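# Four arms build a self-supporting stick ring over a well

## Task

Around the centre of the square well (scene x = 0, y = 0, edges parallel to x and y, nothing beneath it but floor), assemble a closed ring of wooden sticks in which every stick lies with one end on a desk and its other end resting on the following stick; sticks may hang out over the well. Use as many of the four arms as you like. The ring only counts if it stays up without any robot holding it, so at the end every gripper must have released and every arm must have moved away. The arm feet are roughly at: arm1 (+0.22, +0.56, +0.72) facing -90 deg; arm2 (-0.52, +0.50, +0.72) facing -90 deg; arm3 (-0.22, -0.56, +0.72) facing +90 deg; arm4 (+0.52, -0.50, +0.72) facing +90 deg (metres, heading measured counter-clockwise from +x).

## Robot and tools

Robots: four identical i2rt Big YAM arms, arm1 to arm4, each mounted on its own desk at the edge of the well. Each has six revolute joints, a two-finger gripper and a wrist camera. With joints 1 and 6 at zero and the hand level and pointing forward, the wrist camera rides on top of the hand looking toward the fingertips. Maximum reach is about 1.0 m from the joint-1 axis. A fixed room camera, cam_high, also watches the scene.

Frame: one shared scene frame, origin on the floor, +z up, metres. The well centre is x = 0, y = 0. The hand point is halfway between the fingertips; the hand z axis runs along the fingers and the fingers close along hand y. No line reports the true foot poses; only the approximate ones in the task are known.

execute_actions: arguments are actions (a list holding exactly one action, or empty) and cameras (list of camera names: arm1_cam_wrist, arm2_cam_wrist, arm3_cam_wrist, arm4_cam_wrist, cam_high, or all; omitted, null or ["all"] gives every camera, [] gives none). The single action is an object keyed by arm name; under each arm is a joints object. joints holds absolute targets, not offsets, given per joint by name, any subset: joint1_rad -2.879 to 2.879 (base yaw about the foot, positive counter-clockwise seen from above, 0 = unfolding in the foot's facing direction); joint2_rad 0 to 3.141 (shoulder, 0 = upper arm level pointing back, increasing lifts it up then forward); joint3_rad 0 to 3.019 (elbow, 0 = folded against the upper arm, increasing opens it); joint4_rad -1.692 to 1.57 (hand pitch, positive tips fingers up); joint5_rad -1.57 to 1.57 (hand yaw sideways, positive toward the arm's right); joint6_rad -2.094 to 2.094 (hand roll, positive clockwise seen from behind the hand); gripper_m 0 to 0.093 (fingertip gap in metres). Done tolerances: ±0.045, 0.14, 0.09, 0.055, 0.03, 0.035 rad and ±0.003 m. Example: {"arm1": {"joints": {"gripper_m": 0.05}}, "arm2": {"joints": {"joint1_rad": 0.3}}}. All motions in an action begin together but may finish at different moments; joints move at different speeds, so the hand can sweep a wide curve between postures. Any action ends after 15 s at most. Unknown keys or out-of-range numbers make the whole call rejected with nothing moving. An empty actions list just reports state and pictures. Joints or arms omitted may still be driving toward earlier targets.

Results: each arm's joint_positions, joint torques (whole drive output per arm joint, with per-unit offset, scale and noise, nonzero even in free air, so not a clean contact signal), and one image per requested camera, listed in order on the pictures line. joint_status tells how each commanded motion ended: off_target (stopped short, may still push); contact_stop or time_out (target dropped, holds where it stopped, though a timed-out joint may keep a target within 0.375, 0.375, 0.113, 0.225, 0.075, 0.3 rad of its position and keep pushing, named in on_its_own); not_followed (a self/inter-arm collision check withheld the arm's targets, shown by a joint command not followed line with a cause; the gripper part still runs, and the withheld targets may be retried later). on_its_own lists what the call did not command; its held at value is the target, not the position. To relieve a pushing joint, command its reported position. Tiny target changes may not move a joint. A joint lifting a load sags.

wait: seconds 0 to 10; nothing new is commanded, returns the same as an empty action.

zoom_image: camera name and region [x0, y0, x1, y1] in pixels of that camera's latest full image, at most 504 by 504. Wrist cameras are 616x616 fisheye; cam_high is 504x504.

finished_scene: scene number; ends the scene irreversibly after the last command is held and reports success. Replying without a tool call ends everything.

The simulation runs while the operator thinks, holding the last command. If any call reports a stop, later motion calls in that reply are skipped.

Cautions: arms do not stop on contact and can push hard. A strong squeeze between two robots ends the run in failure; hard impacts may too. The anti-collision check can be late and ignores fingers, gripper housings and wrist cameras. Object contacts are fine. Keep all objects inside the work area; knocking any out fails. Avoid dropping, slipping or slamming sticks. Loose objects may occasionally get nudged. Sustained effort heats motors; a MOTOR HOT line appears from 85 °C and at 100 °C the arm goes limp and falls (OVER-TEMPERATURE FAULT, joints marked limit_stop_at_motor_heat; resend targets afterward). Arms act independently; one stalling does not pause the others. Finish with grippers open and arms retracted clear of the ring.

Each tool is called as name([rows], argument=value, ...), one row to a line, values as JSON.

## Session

execute_actions(actions=[], cameras=["cam_high"])

Scene clock: 0.00 s.
Joint torques (N m, as the arm reports them, + toward a larger angle): no reading
arm1.joint_positions: joint1_rad=+0.055 joint2_rad=+0.554 joint3_rad=+1.413 joint4_rad=-1.274 joint5_rad=-0.135 joint6_rad=-0.075 gripper_m=+0.094
arm1.joint_status: not commanded
arm1.hand: x=+0.2554 y=+0.3481 z=+1.3668 quat_wxyz=(-0.416, -0.525, -0.654, +0.351) (m; scene frame)
arm2.joint_positions: joint1_rad=-0.291 joint2_rad=+0.586 joint3_rad=+1.450 joint4_rad=-1.336 joint5_rad=-0.238 joint6_rad=+0.375 gripper_m=+0.095
arm2.joint_status: not commanded
arm2.hand: x=-0.5427 y=+0.2918 z=+1.3192 quat_wxyz=(-0.451, -0.735, -0.424, +0.277) (m; scene frame)
arm3.joint_positions: joint1_rad=+0.323 joint2_rad=+0.629 joint3_rad=+1.363 joint4_rad=-1.242 joint5_rad=-0.197 joint6_rad=-0.200 gripper_m=+0.095
arm3.joint_status: not commanded
arm3.hand: x=-0.3314 y=-0.3440 z=+1.3391 quat_wxyz=(-0.270, +0.769, -0.373, -0.442) (m; scene frame)
arm4.joint_positions: joint1_rad=-0.260 joint2_rad=+0.594 joint3_rad=+1.466 joint4_rad=-1.186 joint5_rad=+0.144 joint6_rad=-0.034 gripper_m=+0.094
arm4.joint_status: not commanded
arm4.hand: x=+0.6073 y=-0.2910 z=+1.4071 quat_wxyz=(-0.510, +0.460, -0.665, -0.293) (m; scene frame)
pictures: cam_high
Images, in order (width x height): cam_high 504x504.

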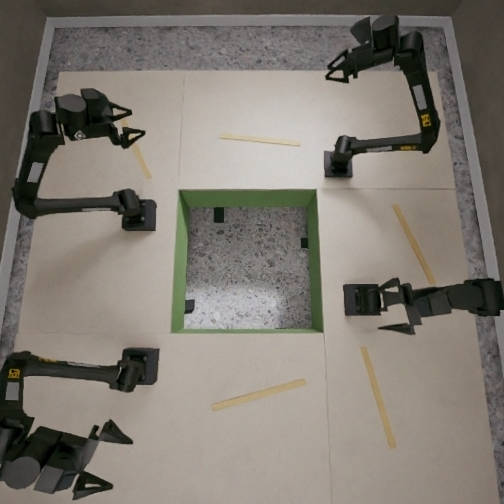

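zoom_image(camera="cam_high", region=[90, 90, 340, 210])

zoom_image(camera="cam_high", region=[160, 310, 410, 460])

Region (90, 90, 340, 210) of cam_high's 504x504 image, scaled by 2.016, with more detail than that image has; it fills the top 242 rows of this view, and the rest is white.

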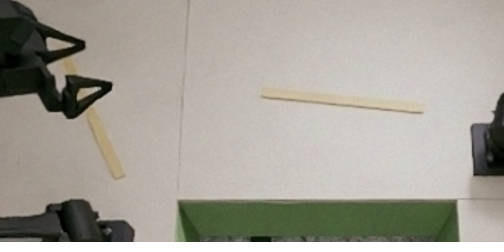

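Region (160, 310, 410, 460) of cam_high's 504x504 image, scaled by 2.016, with more detail than that image has; it fills the top 302 rows of this view, and the rest is white.

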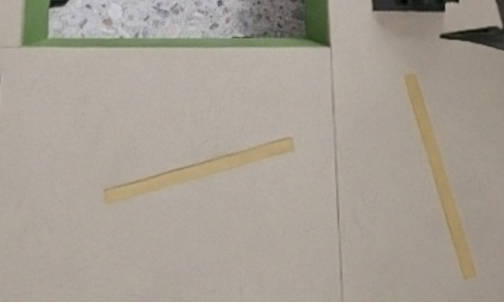

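execute_actions([
  {"arm1":{"joints":{"joint1_rad":1.705,"joint2_rad":1.65,"joint3_rad":0.796,"joint4_rad":-0.69,"joint5_rad":0,"joint6_rad":-0.12,"gripper_m":0.07}},"arm2":{"joints":{"joint1_rad":-0.364,"joint2_rad":1.56,"joint3_rad":0.878,"joint4_rad":-0.87,"joint5_rad":0,"joint6_rad":-0.307,"gripper_m":0.07}},"arm3":{"joints":{"joint1_rad":1.677,"joint2_rad":1.638,"joint3_rad":0.80,"joint4_rad":-0.70,"joint5_rad":0,"joint6_rad":-0.34,"gripper_m":0.07}},"arm4":{"joints":{"joint1_rad":-0.264,"joint2_rad":1.90,"joint3_rad":1.23,"joint4_rad":-0.865,"joint5_rad":0,"joint6_rad":-0.558,"gripper_m":0.07}}},
])

Scene clock: 18.33 s.
Joint torques (N m, as the arm reports them, + toward a larger angle): arm1=[  1.38 -11.09   6.49   1.21  -0.08  -0.05] | arm2=[-1.36 -9.64  9.8   1.11  0.15 -0.06] | arm3=[ -1.23 -10.61   7.18   0.67   0.09  -0.06] | arm4=[ -1.87 -18.18   7.95   0.59  -0.13  -0.08]
arm1.joint_positions: joint1_rad=+1.704 joint2_rad=+1.636 joint3_rad=+0.789 joint4_rad=-0.707 joint5_rad=+0.001 joint6_rad=-0.109 gripper_m=+0.070
arm1.joint_status: all done
arm1.hand: x=+0.5850 y=+0.6067 z=+0.7593 quat_wxyz=(-0.004, +0.118, -0.993, -0.004) (m; scene frame)
arm2.joint_positions: joint1_rad=-0.360 joint2_rad=+1.541 joint3_rad=+0.858 joint4_rad=-0.885 joint5_rad=-0.003 joint6_rad=-0.299 gripper_m=+0.070
arm2.joint_status: all done
arm2.hand: x=-0.6538 y=+0.1495 z=+0.7658 quat_wxyz=(-0.003, -0.730, -0.684, +0.000) (m; scene frame)
arm3.joint_positions: joint1_rad=+1.680 joint2_rad=+1.630 joint3_rad=+0.788 joint4_rad=-0.711 joint5_rad=-0.002 joint6_rad=-0.332 gripper_m=+0.070
arm3.joint_status: all done
arm3.hand: x=-0.5844 y=-0.6089 z=+0.7634 quat_wxyz=(-0.008, +0.973, +0.231, -0.009) (m; scene frame)
arm4.joint_positions: joint1_rad=-0.260 joint2_rad=+1.896 joint3_rad=+1.224 joint4_rad=-0.874 joint5_rad=+0.002 joint6_rad=-0.549 gripper_m=+0.070
arm4.joint_status: all done
arm4.hand: x=+0.6682 y=-0.0099 z=+0.7748 quat_wxyz=(-0.011, +0.792, -0.611, -0.002) (m; scene frame)
pictures: arm1_cam_wrist, arm2_cam_wrist, arm3_cam_wrist, arm4_cam_wrist, cam_high
Images, in order (width x height): arm1_cam_wrist 616x616, arm2_cam_wrist 616x616, arm3_cam_wrist 616x616, arm4_cam_wrist 616x616, cam_high 504x504.

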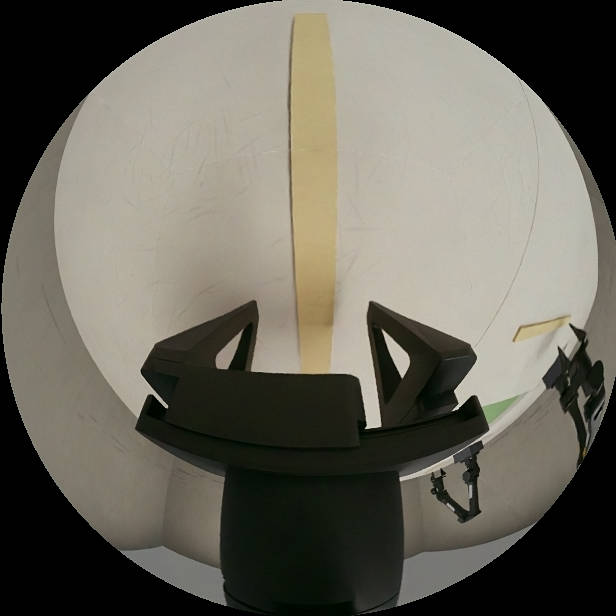

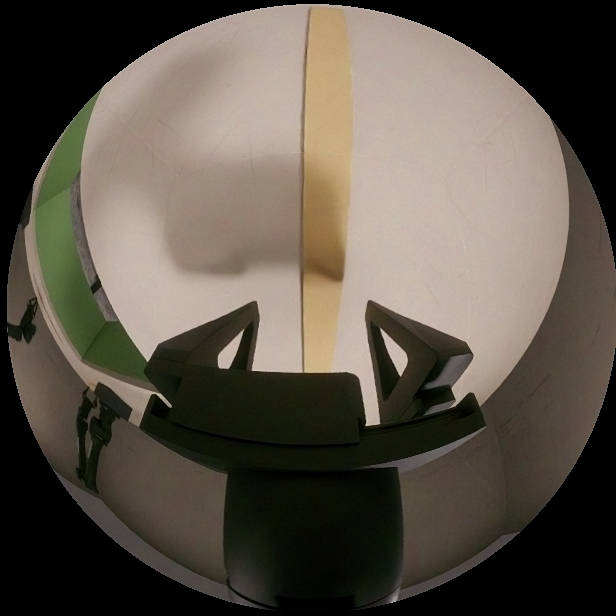

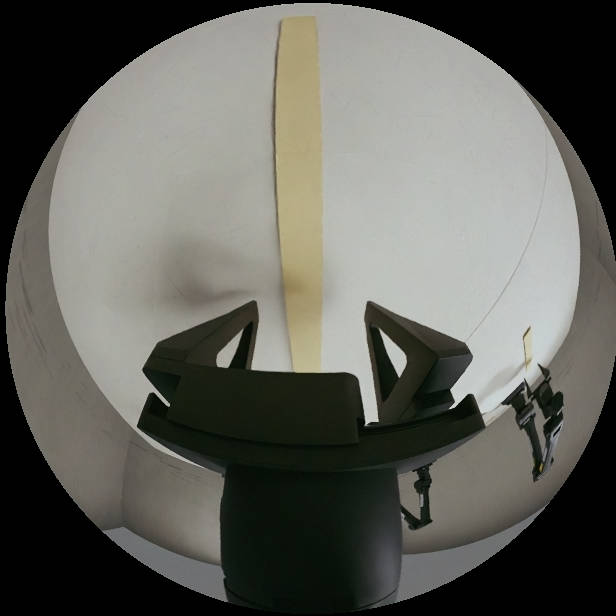

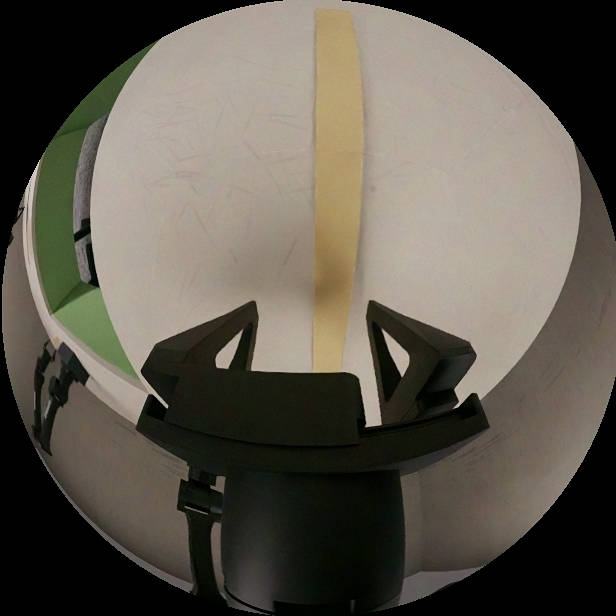

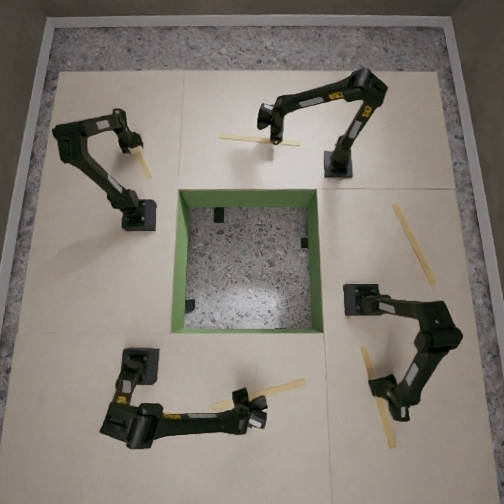

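execute_actions([
  {"arm1":{"joints":{"joint2_rad":1.765,"joint4_rad":-0.595}},"arm2":{"joints":{"joint1_rad":-0.378,"joint2_rad":1.665,"joint4_rad":-0.753}},"arm3":{"joints":{"joint1_rad":1.708,"joint2_rad":1.755,"joint4_rad":-0.592}},"arm4":{"joints":{"joint1_rad":-0.288,"joint2_rad":2.0,"joint4_rad":-0.773,"joint6_rad":-0.58}}},
], cameras=[])

Scene clock: 27.67 s.
Joint torques (N m, as the arm reports them, + toward a larger angle): arm1=[  1.4  -10.72   5.56   1.34  -0.13  -0.04] | arm2=[-1.73 -9.89  8.77  1.26  0.12 -0.06] | arm3=[ -0.48 -10.23   6.07   1.17   0.14   0.01] | arm4=[ -1.37 -16.45   7.48   0.54  -0.11  -0.08]
arm1.joint_positions: joint1_rad=+1.706 joint2_rad=+1.737 joint3_rad=+0.793 joint4_rad=-0.613 joint5_rad=+0.002 joint6_rad=-0.111 gripper_m=+0.070
arm1.joint_status: all done
arm1.hand: x=+0.5921 y=+0.6085 z=+0.7249 quat_wxyz=(-0.003, +0.119, -0.993, -0.004) (m; scene frame)
arm2.joint_positions: joint1_rad=-0.372 joint2_rad=+1.636 joint3_rad=+0.865 joint4_rad=-0.773 joint5_rad=-0.003 joint6_rad=-0.301 gripper_m=+0.070
arm2.joint_status: all done
arm2.hand: x=-0.6651 y=+0.1330 z=+0.7337 quat_wxyz=(-0.008, -0.733, -0.680, +0.011) (m; scene frame)
arm3.joint_positions: joint1_rad=+1.704 joint2_rad=+1.730 joint3_rad=+0.793 joint4_rad=-0.612 joint5_rad=-0.003 joint6_rad=-0.338 gripper_m=+0.070
arm3.joint_status: all done
arm3.hand: x=-0.5934 y=-0.6187 z=+0.7299 quat_wxyz=(-0.008, +0.969, +0.245, -0.012) (m; scene frame)
arm4.joint_positions: joint1_rad=-0.286 joint2_rad=+1.971 joint3_rad=+1.227 joint4_rad=-0.781 joint5_rad=+0.001 joint6_rad=-0.571 gripper_m=+0.070
arm4.joint_status: all done
arm4.hand: x=+0.6847 y=-0.0022 z=+0.7397 quat_wxyz=(-0.022, +0.790, -0.612, -0.006) (m; scene frame)
pictures: none
No camera images: the call's "cameras" was empty. Leave "cameras" out to get every camera's image.

execute_actions([
  {"arm1":{"joints":{"gripper_m":0.015}},"arm2":{"joints":{"gripper_m":0.015}},"arm3":{"joints":{"gripper_m":0.015}},"arm4":{"joints":{"gripper_m":0.015}}},
], cameras=[])

execute_actions([
  {"arm1":{"joints":{"joint2_rad":1.49}},"arm2":{"joints":{"joint2_rad":1.53,"joint4_rad":-0.87}},"arm3":{"joints":{"joint2_rad":1.52}},"arm4":{"joints":{"joint2_rad":1.87,"joint4_rad":-0.88}}},
])

Scene clock: 36.27 s.
Joint torques (N m, as the arm reports them, + toward a larger angle): arm1=[  1.41 -10.71   5.52   1.29  -0.21  -0.04] | arm2=[ -1.54 -10.03   8.74   1.19   0.14  -0.06] | arm3=[ -0.41 -10.4    6.03   0.92   0.16   0.01] | arm4=[ -1.72 -16.4    7.46   0.47  -0.07  -0.07]
arm1.joint_positions: joint1_rad=+1.706 joint2_rad=+1.737 joint3_rad=+0.793 joint4_rad=-0.612 joint5_rad=+0.003 joint6_rad=-0.111 gripper_m=+0.028
arm1.joint_status: gripper_m off_target (ended at +0.028, target +0.015)
arm1.hand: x=+0.5922 y=+0.6083 z=+0.7248 quat_wxyz=(-0.003, +0.119, -0.993, -0.003) (m; scene frame)
arm2.joint_positions: joint1_rad=-0.373 joint2_rad=+1.636 joint3_rad=+0.865 joint4_rad=-0.770 joint5_rad=-0.003 joint6_rad=-0.301 gripper_m=+0.028
arm2.joint_status: gripper_m off_target (ended at +0.028, target +0.015)
arm2.hand: x=-0.6654 y=+0.1324 z=+0.7337 quat_wxyz=(-0.009, -0.733, -0.680, +0.013) (m; scene frame)
arm3.joint_positions: joint1_rad=+1.706 joint2_rad=+1.732 joint3_rad=+0.793 joint4_rad=-0.605 joint5_rad=-0.003 joint6_rad=-0.338 gripper_m=+0.028
arm3.joint_status: gripper_m off_target (ended at +0.028, target +0.015)
arm3.hand: x=-0.5945 y=-0.6198 z=+0.7293 quat_wxyz=(-0.008, +0.969, +0.246, -0.014) (m; scene frame)
arm4.joint_positions: joint1_rad=-0.286 joint2_rad=+1.971 joint3_rad=+1.227 joint4_rad=-0.781 joint5_rad=+0.000 joint6_rad=-0.572 gripper_m=+0.027
arm4.joint_status: gripper_m off_target (ended at +0.027, target +0.015)
arm4.hand: x=+0.6845 y=-0.0021 z=+0.7397 quat_wxyz=(-0.021, +0.791, -0.612, -0.006) (m; scene frame)
pictures: none
No camera images: the call's "cameras" was empty. Leave "cameras" out to get every camera's image.

Scene clock: 37.40 s.
Joint torques (N m, as the arm reports them, + toward a larger angle): arm1=[  1.22 -10.13   8.08   1.88  -0.21  -0.04] | arm2=[ -1.55 -11.34   9.48   0.1    0.12  -0.03] | arm3=[-0.9  -9.88  8.09  1.13  0.13  0.01] | arm4=[ -1.57 -17.89   8.4   -0.14  -0.06  -0.07]
arm1.joint_positions: joint1_rad=+1.706 joint2_rad=+1.476 joint3_rad=+0.784 joint4_rad=-0.612 joint5_rad=+0.003 joint6_rad=-0.111 gripper_m=+0.028
arm1.joint_status: all done
arm1.hand: x=+0.6264 y=+0.6119 z=+0.8200 quat_wxyz=(-0.128, +0.118, -0.985, -0.004) (m; scene frame)
arm2.joint_positions: joint1_rad=-0.373 joint2_rad=+1.525 joint3_rad=+0.865 joint4_rad=-0.856 joint5_rad=-0.003 joint6_rad=-0.301 gripper_m=+0.028
arm2.joint_status: all done
arm2.hand: x=-0.6626 y=+0.1400 z=+0.7737 quat_wxyz=(-0.014, -0.733, -0.680, +0.024) (m; scene frame)
arm3.joint_positions: joint1_rad=+1.706 joint2_rad=+1.510 joint3_rad=+0.790 joint4_rad=-0.602 joint5_rad=-0.002 joint6_rad=-0.338 gripper_m=+0.028
arm3.joint_status: all done
arm3.hand: x=-0.6261 y=-0.6260 z=+0.8121 quat_wxyz=(-0.018, +0.961, +0.245, -0.124) (m; scene frame)
arm4.joint_positions: joint1_rad=-0.286 joint2_rad=+1.861 joint3_rad=+1.225 joint4_rad=-0.870 joint5_rad=+0.000 joint6_rad=-0.572 gripper_m=+0.027
arm4.joint_status: all done
arm4.hand: x=+0.6826 y=-0.0075 z=+0.7930 quat_wxyz=(-0.031, +0.790, -0.612, -0.010) (m; scene frame)
pictures: arm1_cam_wrist, arm2_cam_wrist, arm3_cam_wrist, arm4_cam_wrist, cam_high
Images, in order (width x height): arm1_cam_wrist 616x616, arm2_cam_wrist 616x616, arm3_cam_wrist 616x616, arm4_cam_wrist 616x616, cam_high 504x504.

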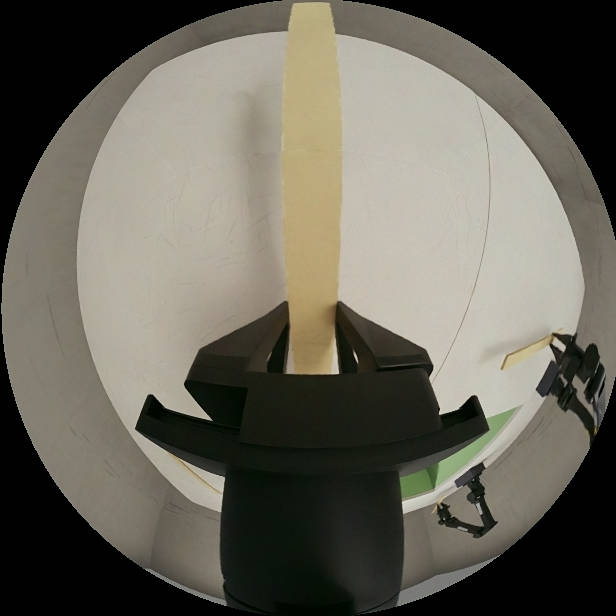

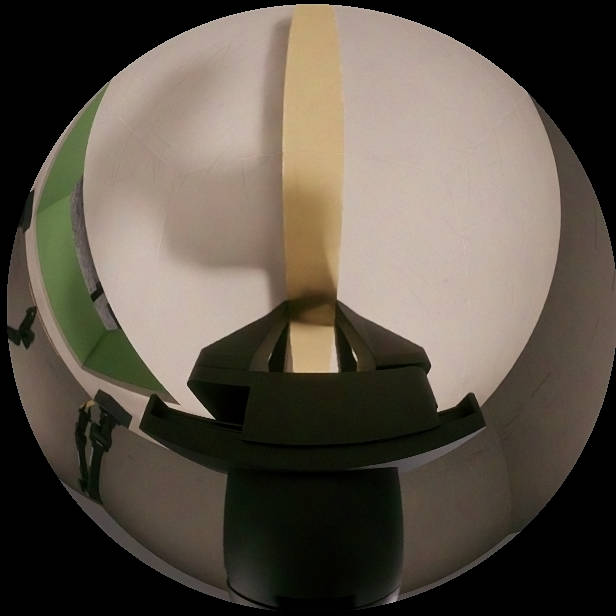

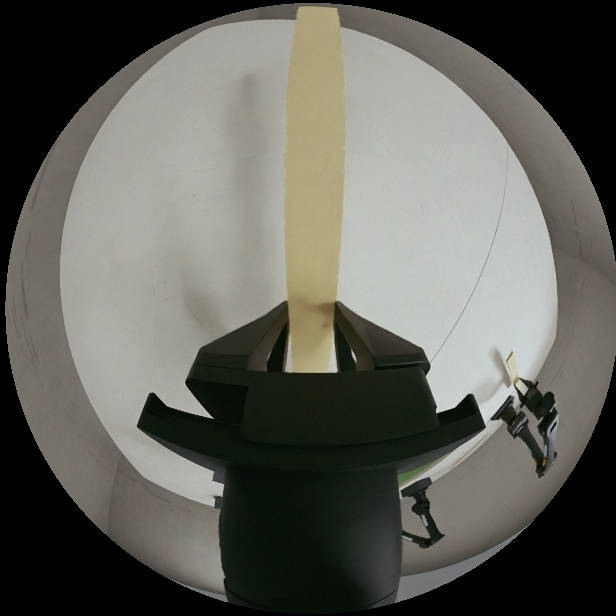

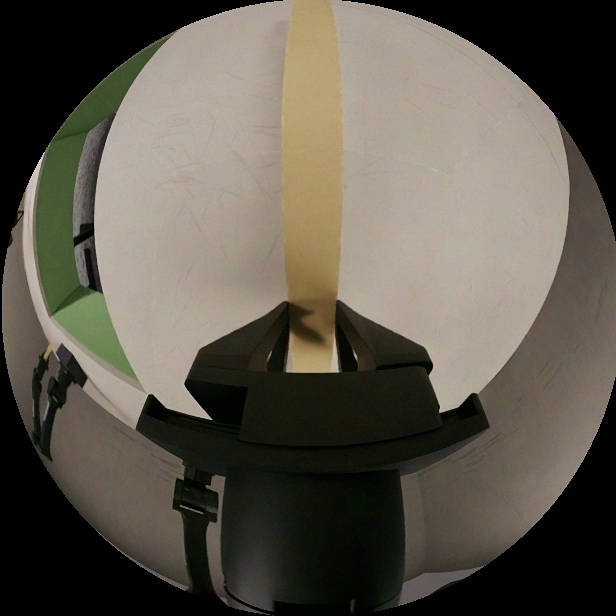

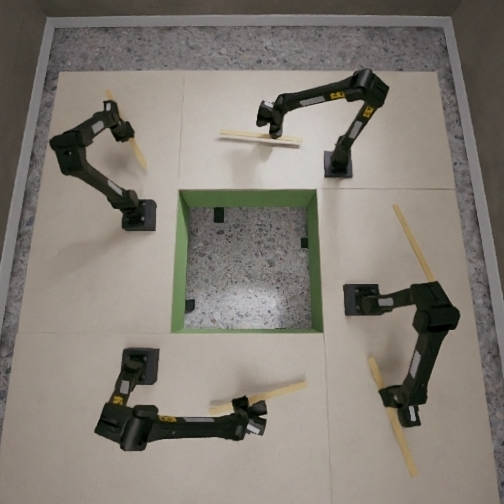

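execute_actions([
  {"arm1":{"joints":{"joint1_rad":-0.539,"joint3_rad":0.665,"joint4_rad":-0.508,"joint5_rad":-0.137,"joint6_rad":-0.54}},"arm3":{"joints":{"joint1_rad":-0.547,"joint3_rad":0.68,"joint4_rad":-0.468,"joint5_rad":-0.137,"joint6_rad":-0.54}},"arm2":{"joints":{"joint1_rad":-0.8,"joint2_rad":1.615,"joint3_rad":1.24,"joint4_rad":-1.04,"joint5_rad":-0.24}},"arm4":{"joints":{"joint1_rad":-0.8,"joint2_rad":1.68,"joint3_rad":1.165,"joint4_rad":-0.915,"joint5_rad":-0.24}}},
], cameras=["cam_high"])

Scene clock: 47.43 s.
Joint torques (N m, as the arm reports them, + toward a larger angle): arm1=[ 0.76 -8.87  7.33  1.64 -0.24 -0.06] | arm2=[ -0.89 -14.8   11.26   0.23  -0.18  -0.03] | arm3=[-0.56 -9.35  7.29  1.11 -0.17 -0.05] | arm4=[ -1.18 -14.48  10.03   0.21  -0.31  -0.07]
arm1.joint_positions: joint1_rad=-0.535 joint2_rad=+1.478 joint3_rad=+0.654 joint4_rad=-0.524 joint5_rad=-0.136 joint6_rad=-0.527 gripper_m=+0.028
arm1.joint_status: all done
arm1.hand: x=+0.0471 y=+0.2331 z=+0.7847 quat_wxyz=(-0.087, -0.701, -0.702, +0.091) (m; scene frame)
arm2.joint_positions: joint1_rad=-0.802 joint2_rad=+1.613 joint3_rad=+1.224 joint4_rad=-1.026 joint5_rad=-0.238 joint6_rad=-0.302 gripper_m=+0.028
arm2.joint_status: all done
arm2.hand: x=-0.8510 y=+0.1277 z=+0.8645 quat_wxyz=(-0.134, -0.848, -0.511, +0.048) (m; scene frame)
arm3.joint_positions: joint1_rad=-0.549 joint2_rad=+1.517 joint3_rad=+0.671 joint4_rad=-0.476 joint5_rad=-0.135 joint6_rad=-0.531 gripper_m=+0.028
arm3.joint_status: all done
arm3.hand: x=-0.0449 y=-0.2176 z=+0.7830 quat_wxyz=(-0.107, +0.707, -0.692, -0.103) (m; scene frame)
arm4.joint_positions: joint1_rad=-0.803 joint2_rad=+1.666 joint3_rad=+1.151 joint4_rad=-0.910 joint5_rad=-0.237 joint6_rad=-0.574 gripper_m=+0.027
arm4.joint_status: all done
arm4.hand: x=+0.8584 y=-0.1394 z=+0.8661 quat_wxyz=(-0.063, +0.610, -0.780, -0.122) (m; scene frame)
pictures: cam_high
Images, in order (width x height): cam_high 504x504.

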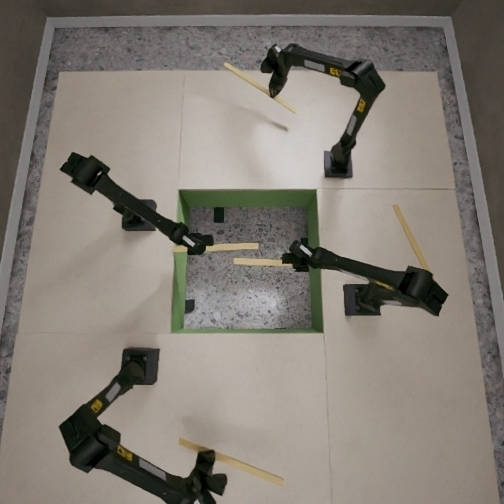

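execute_actions([
  {"arm2":{"joints":{"joint1_rad":0.535,"joint6_rad":-1.06}},"arm4":{"joints":{"joint1_rad":0.54,"joint6_rad":-1.06}}},
], cameras=["cam_high"])

execute_actions([
  {"arm2":{"joints":{"joint2_rad":1.70,"joint3_rad":1.13,"joint4_rad":-0.83}},"arm4":{"joints":{"joint2_rad":1.762,"joint3_rad":1.07,"joint4_rad":-0.70}}},
])

zoom_image(camera="cam_high", region=[160, 175, 340, 355])

Scene clock: 56.70 s.
Joint torques (N m, as the arm reports them, + toward a larger angle): arm1=[ 0.92 -8.88  7.33  1.68 -0.25 -0.07] | arm2=[ -1.61 -14.65  11.21   0.12  -0.14  -0.05] | arm3=[-0.11 -9.36  7.26  1.09 -0.17 -0.07] | arm4=[ -1.59 -14.74   9.87   0.21  -0.23  -0.08]
arm1.joint_positions: joint1_rad=-0.535 joint2_rad=+1.478 joint3_rad=+0.654 joint4_rad=-0.524 joint5_rad=-0.136 joint6_rad=-0.528 gripper_m=+0.028
arm1.joint_status: not commanded
arm1.hand: x=+0.0471 y=+0.2331 z=+0.7847 quat_wxyz=(-0.087, -0.700, -0.703, +0.091) (m; scene frame)
arm2.joint_positions: joint1_rad=+0.542 joint2_rad=+1.613 joint3_rad=+1.224 joint4_rad=-1.026 joint5_rad=-0.241 joint6_rad=-1.052 gripper_m=+0.028
arm2.joint_status: all done
arm2.hand: x=-0.2310 y=+0.0945 z=+0.8658 quat_wxyz=(-0.143, +0.019, -0.989, +0.007) (m; scene frame)
arm3.joint_positions: joint1_rad=-0.549 joint2_rad=+1.517 joint3_rad=+0.671 joint4_rad=-0.476 joint5_rad=-0.135 joint6_rad=-0.531 gripper_m=+0.028
arm3.joint_status: not commanded
arm3.hand: x=-0.0449 y=-0.2176 z=+0.7830 quat_wxyz=(-0.107, +0.707, -0.692, -0.103) (m; scene frame)
arm4.joint_positions: joint1_rad=+0.547 joint2_rad=+1.667 joint3_rad=+1.151 joint4_rad=-0.910 joint5_rad=-0.241 joint6_rad=-1.051 gripper_m=+0.027
arm4.joint_status: all done
arm4.hand: x=+0.2420 y=-0.0908 z=+0.8644 quat_wxyz=(-0.002, +0.990, +0.006, -0.139) (m; scene frame)
pictures: cam_high
Images, in order (width x height): cam_high 504x504.

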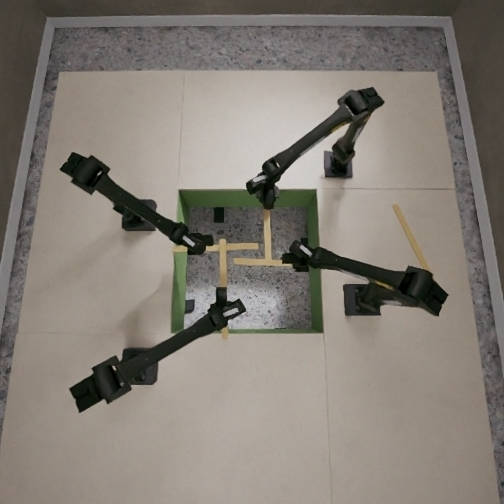

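Scene clock: 57.73 s.
Joint torques (N m, as the arm reports them, + toward a larger angle): arm1=[ 0.89 -8.79  7.33  1.66 -0.24 -0.06] | arm2=[ -1.93 -15.6    9.93   1.37  -0.15  -0.05] | arm3=[-0.26 -9.4   7.33  1.06 -0.16 -0.04] | arm4=[ -1.78 -16.91   8.65   0.97  -0.24  -0.08]
arm1.joint_positions: joint1_rad=-0.535 joint2_rad=+1.478 joint3_rad=+0.654 joint4_rad=-0.524 joint5_rad=-0.136 joint6_rad=-0.528 gripper_m=+0.028
arm1.joint_status: not commanded
arm1.hand: x=+0.0471 y=+0.2331 z=+0.7847 quat_wxyz=(-0.087, -0.700, -0.703, +0.091) (m; scene frame)
arm2.joint_positions: joint1_rad=+0.542 joint2_rad=+1.697 joint3_rad=+1.117 joint4_rad=-0.846 joint5_rad=-0.241 joint6_rad=-1.052 gripper_m=+0.028
arm2.joint_status: all done
arm2.hand: x=-0.2337 y=+0.0990 z=+0.7923 quat_wxyz=(-0.140, +0.018, -0.990, +0.003) (m; scene frame)
arm3.joint_positions: joint1_rad=-0.549 joint2_rad=+1.517 joint3_rad=+0.671 joint4_rad=-0.476 joint5_rad=-0.135 joint6_rad=-0.531 gripper_m=+0.028
arm3.joint_status: not commanded
arm3.hand: x=-0.0449 y=-0.2176 z=+0.7830 quat_wxyz=(-0.107, +0.707, -0.692, -0.103) (m; scene frame)
arm4.joint_positions: joint1_rad=+0.547 joint2_rad=+1.768 joint3_rad=+1.058 joint4_rad=-0.714 joint5_rad=-0.240 joint6_rad=-1.051 gripper_m=+0.027
arm4.joint_status: all done
arm4.hand: x=+0.2449 y=-0.0956 z=+0.7914 quat_wxyz=(-0.003, +0.990, +0.006, -0.139) (m; scene frame)
pictures: arm1_cam_wrist, arm2_cam_wrist, arm3_cam_wrist, arm4_cam_wrist, cam_high
Images, in order (width x height): arm1_cam_wrist 616x616, arm2_cam_wrist 616x616, arm3_cam_wrist 616x616, arm4_cam_wrist 616x616, cam_high 504x504.

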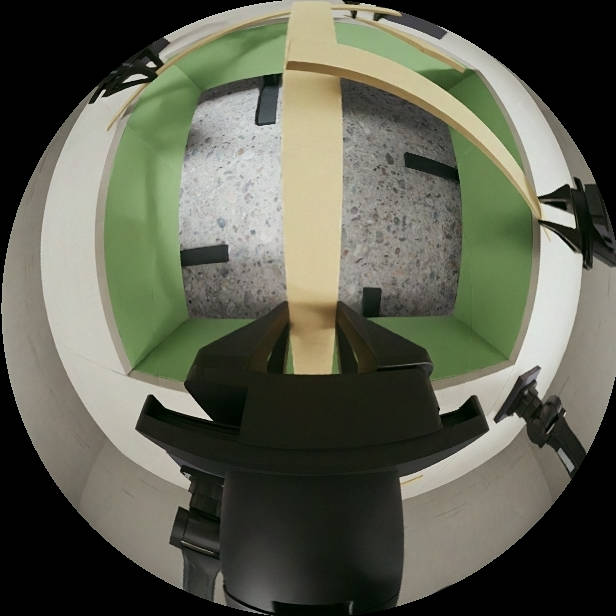

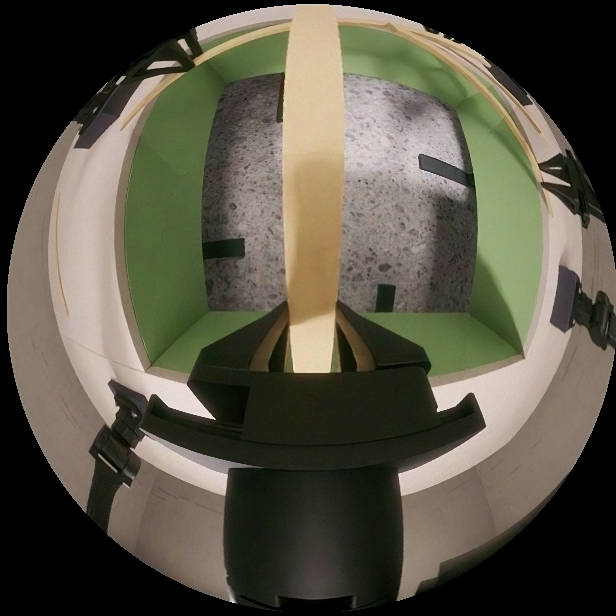

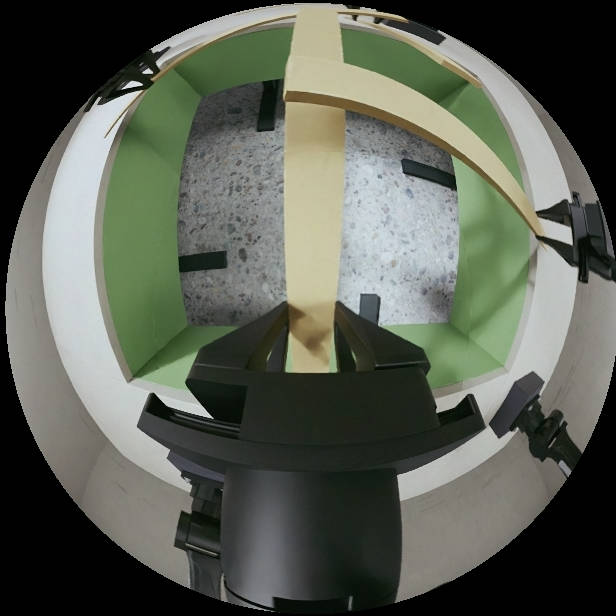

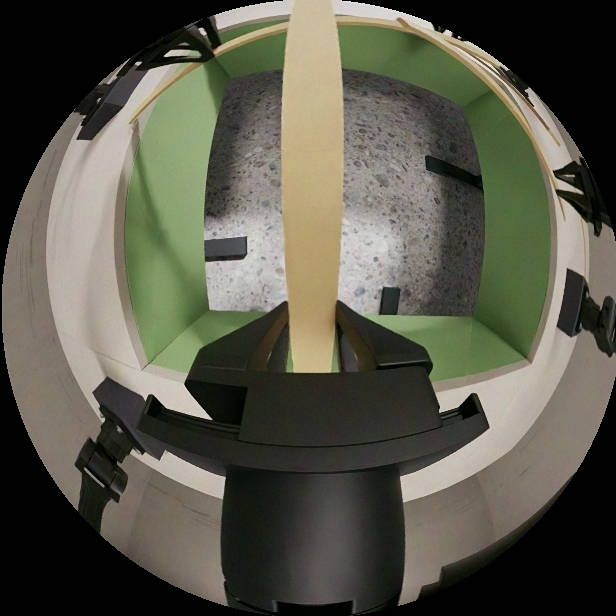

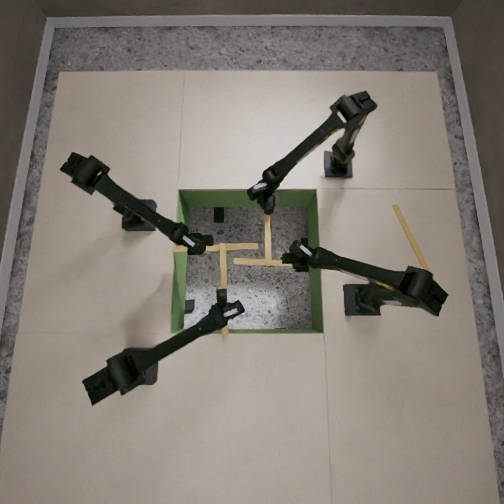

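Region (160, 175, 340, 355) of cam_high's 504x504 image, scaled by 2.800, with more detail than that image has.

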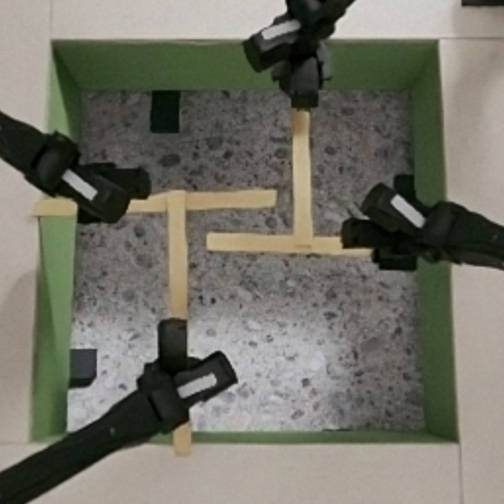

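execute_actions([
  {"arm2":{"joints":{"joint1_rad":0.515,"joint2_rad":1.774,"joint3_rad":1.212,"joint4_rad":-0.865,"joint6_rad":-1.075}},"arm4":{"joints":{"joint1_rad":0.519,"joint2_rad":1.846,"joint3_rad":1.178,"joint4_rad":-0.75,"joint6_rad":-1.075}},"arm3":{"joints":{"joint6_rad":-0.565}}},
])

zoom_image(camera="cam_high", region=[160, 175, 340, 355])

Scene clock: 67.53 s.
Joint torques (N m, as the arm reports them, + toward a larger angle): arm1=[ 0.89 -8.79  7.32  1.62 -0.25 -0.07] | arm2=[ -1.39 -14.47  11.86   0.28  -0.14  -0.04] | arm3=[-0.36 -9.24  7.38  0.98 -0.16 -0.11] | arm4=[ -1.57 -17.01  10.74  -0.1   -0.26  -0.1 ]
arm1.joint_positions: joint1_rad=-0.535 joint2_rad=+1.478 joint3_rad=+0.654 joint4_rad=-0.524 joint5_rad=-0.136 joint6_rad=-0.528 gripper_m=+0.028
arm1.joint_status: not commanded
arm1.hand: x=+0.0471 y=+0.2331 z=+0.7847 quat_wxyz=(-0.087, -0.700, -0.703, +0.091) (m; scene frame)
arm2.joint_positions: joint1_rad=+0.518 joint2_rad=+1.751 joint3_rad=+1.177 joint4_rad=-0.852 joint5_rad=-0.241 joint6_rad=-1.067 gripper_m=+0.028
arm2.joint_status: all done
arm2.hand: x=-0.2333 y=+0.0739 z=+0.7876 quat_wxyz=(-0.140, +0.014, -0.990, +0.005) (m; scene frame)
arm3.joint_positions: joint1_rad=-0.549 joint2_rad=+1.517 joint3_rad=+0.671 joint4_rad=-0.476 joint5_rad=-0.135 joint6_rad=-0.555 gripper_m=+0.028
arm3.joint_status: all done
arm3.hand: x=-0.0449 y=-0.2176 z=+0.7830 quat_wxyz=(-0.108, +0.715, -0.683, -0.102) (m; scene frame)
arm4.joint_positions: joint1_rad=+0.521 joint2_rad=+1.835 joint3_rad=+1.142 joint4_rad=-0.739 joint5_rad=-0.240 joint6_rad=-1.066 gripper_m=+0.027
arm4.joint_status: all done
arm4.hand: x=+0.2431 y=-0.0656 z=+0.7860 quat_wxyz=(-0.003, +0.991, +0.000, -0.137) (m; scene frame)
pictures: arm1_cam_wrist, arm2_cam_wrist, arm3_cam_wrist, arm4_cam_wrist, cam_high
Images, in order (width x height): arm1_cam_wrist 616x616, arm2_cam_wrist 616x616, arm3_cam_wrist 616x616, arm4_cam_wrist 616x616, cam_high 504x504.

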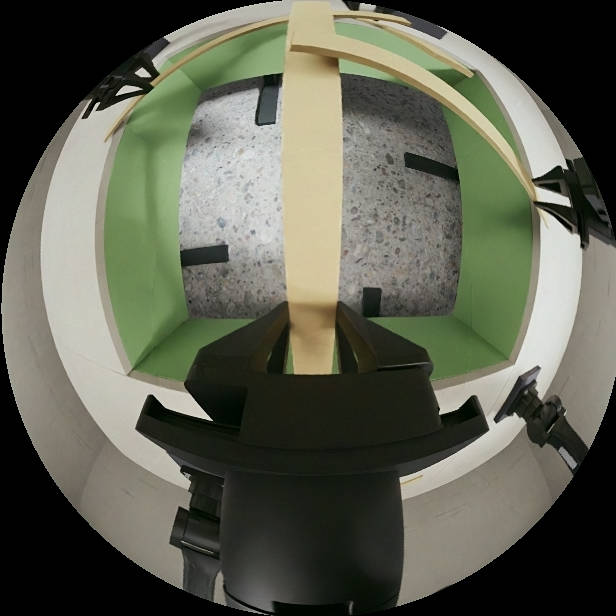

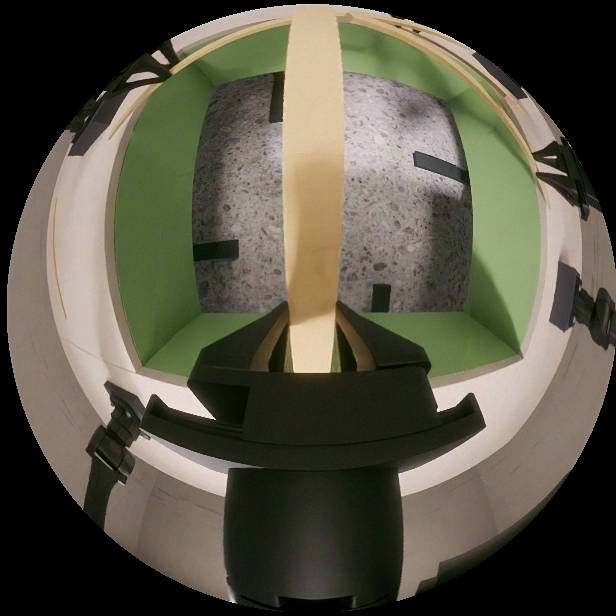

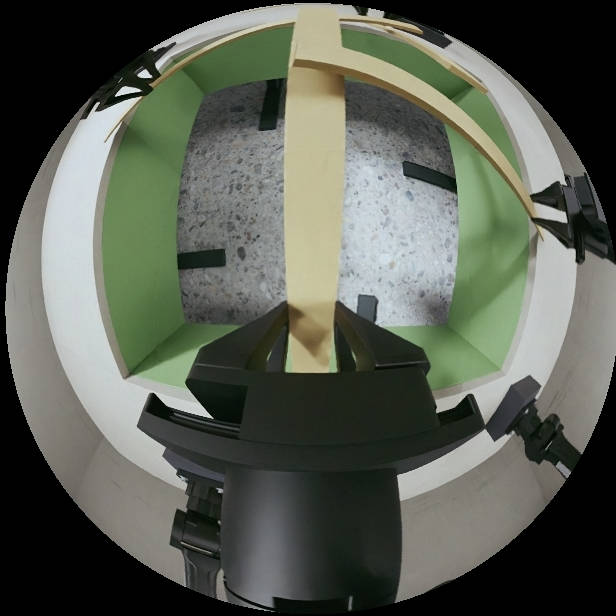

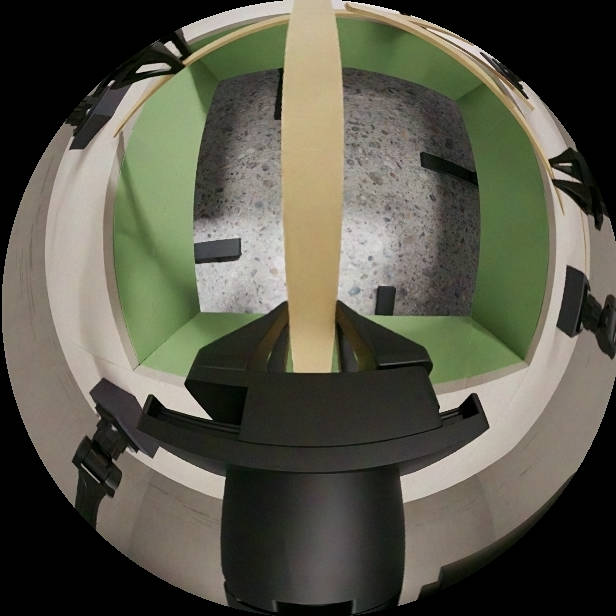

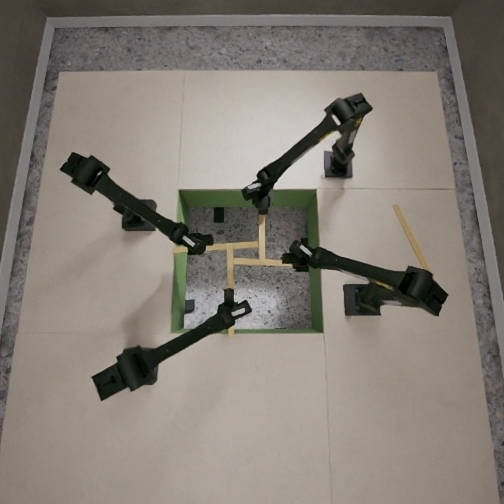

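Region (160, 175, 340, 355) of cam_high's 504x504 image, scaled by 2.800, with more detail than that image has.

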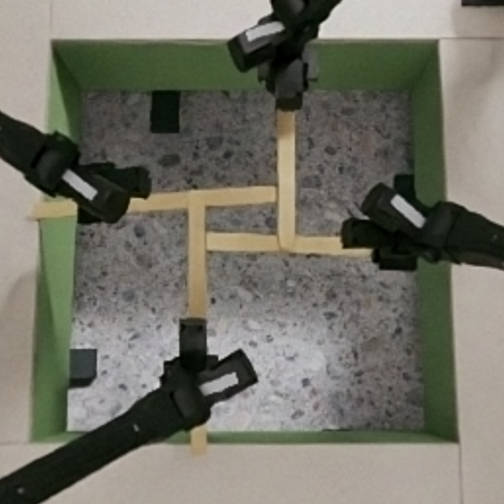

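execute_actions([
  {"arm2":{"joints":{"joint1_rad":0.492,"joint2_rad":1.832,"joint3_rad":1.30,"joint4_rad":-0.90,"joint6_rad":-1.098}},"arm4":{"joints":{"joint1_rad":0.493,"joint2_rad":1.907,"joint3_rad":1.285,"joint4_rad":-0.80,"joint6_rad":-1.10}}},
])

zoom_image(camera="cam_high", region=[160, 175, 340, 355])

Scene clock: 71.60 s.
Joint torques (N m, as the arm reports them, + toward a larger angle): arm1=[ 0.8  -8.83  7.33  1.66 -0.26 -0.07] | arm2=[ -1.37 -15.83  12.25   0.15  -0.15  -0.05] | arm3=[-0.06 -9.66  7.28  1.06 -0.17 -0.05] | arm4=[ -1.74 -17.36  11.03  -0.11  -0.25  -0.01]
arm1.joint_positions: joint1_rad=-0.535 joint2_rad=+1.478 joint3_rad=+0.654 joint4_rad=-0.524 joint5_rad=-0.136 joint6_rad=-0.528 gripper_m=+0.028
arm1.joint_status: not commanded
arm1.hand: x=+0.0471 y=+0.2331 z=+0.7847 quat_wxyz=(-0.087, -0.700, -0.703, +0.091) (m; scene frame)
arm2.joint_positions: joint1_rad=+0.494 joint2_rad=+1.810 joint3_rad=+1.263 joint4_rad=-0.886 joint5_rad=-0.241 joint6_rad=-1.090 gripper_m=+0.028
arm2.joint_status: all done
arm2.hand: x=-0.2315 y=+0.0454 z=+0.7876 quat_wxyz=(-0.139, +0.013, -0.990, +0.006) (m; scene frame)
arm3.joint_positions: joint1_rad=-0.549 joint2_rad=+1.517 joint3_rad=+0.671 joint4_rad=-0.476 joint5_rad=-0.135 joint6_rad=-0.556 gripper_m=+0.028
arm3.joint_status: not commanded
arm3.hand: x=-0.0449 y=-0.2176 z=+0.7830 quat_wxyz=(-0.108, +0.716, -0.683, -0.102) (m; scene frame)
arm4.joint_positions: joint1_rad=+0.495 joint2_rad=+1.896 joint3_rad=+1.250 joint4_rad=-0.789 joint5_rad=-0.240 joint6_rad=-1.091 gripper_m=+0.027
arm4.joint_status: all done
arm4.hand: x=+0.2409 y=-0.0305 z=+0.7892 quat_wxyz=(-0.005, +0.991, -0.001, -0.136) (m; scene frame)
pictures: arm1_cam_wrist, arm2_cam_wrist, arm3_cam_wrist, arm4_cam_wrist, cam_high
Images, in order (width x height): arm1_cam_wrist 616x616, arm2_cam_wrist 616x616, arm3_cam_wrist 616x616, arm4_cam_wrist 616x616, cam_high 504x504.

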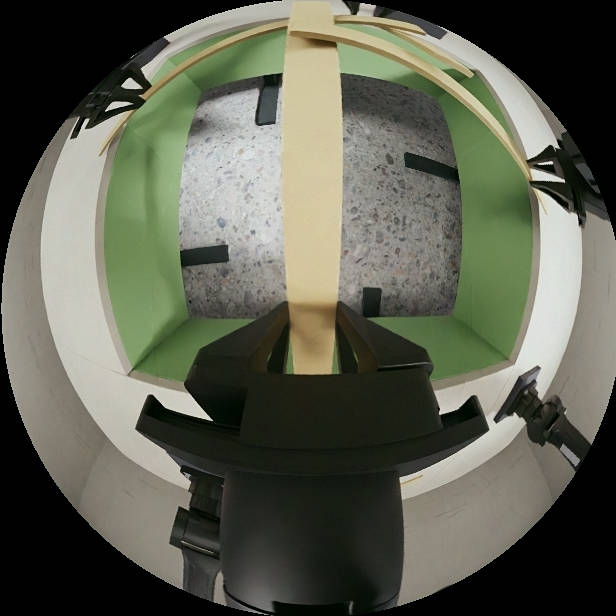

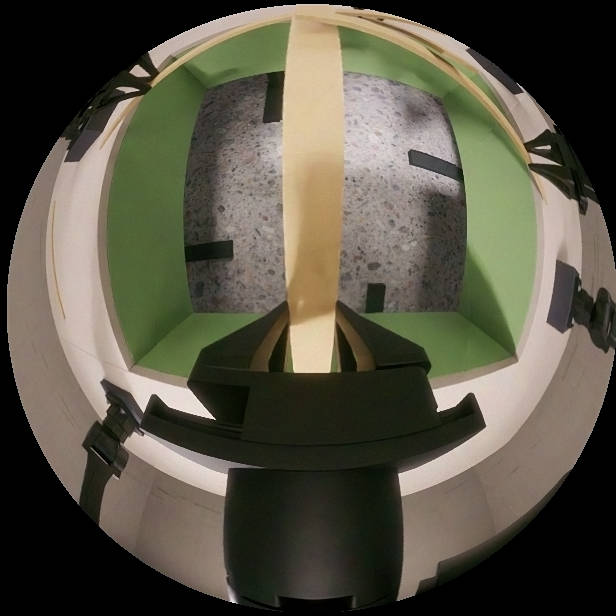

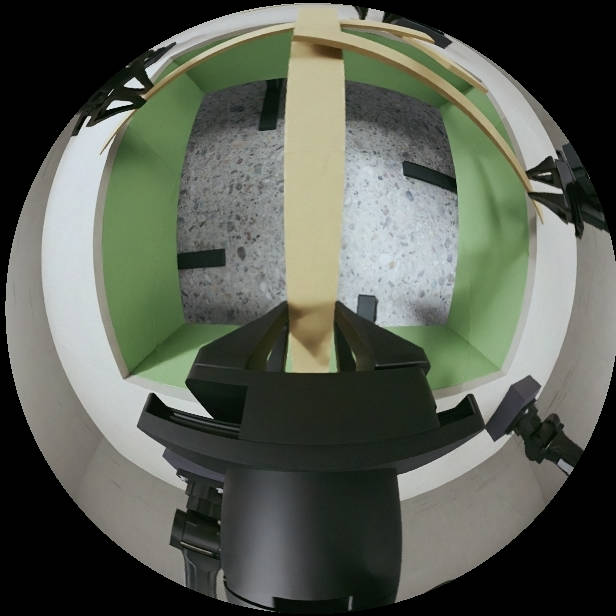

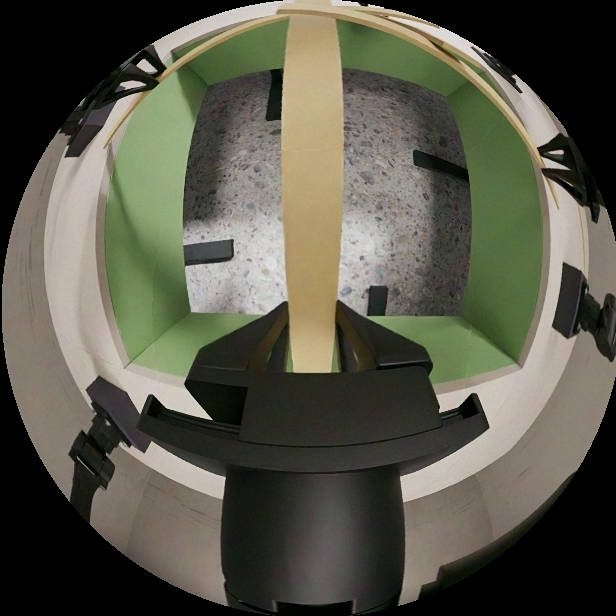

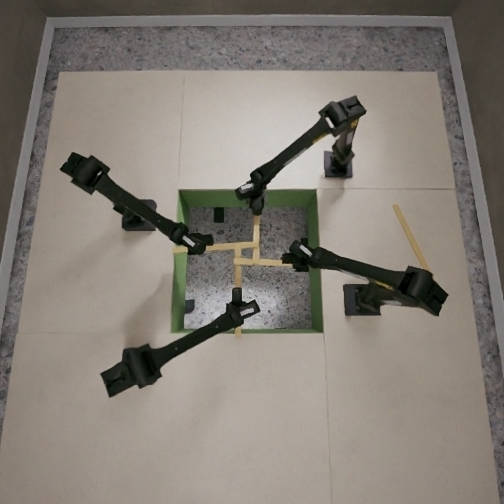

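Region (160, 175, 340, 355) of cam_high's 504x504 image, scaled by 2.800, with more detail than that image has.

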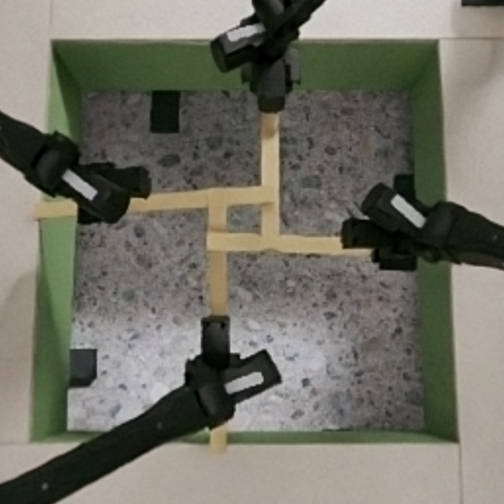

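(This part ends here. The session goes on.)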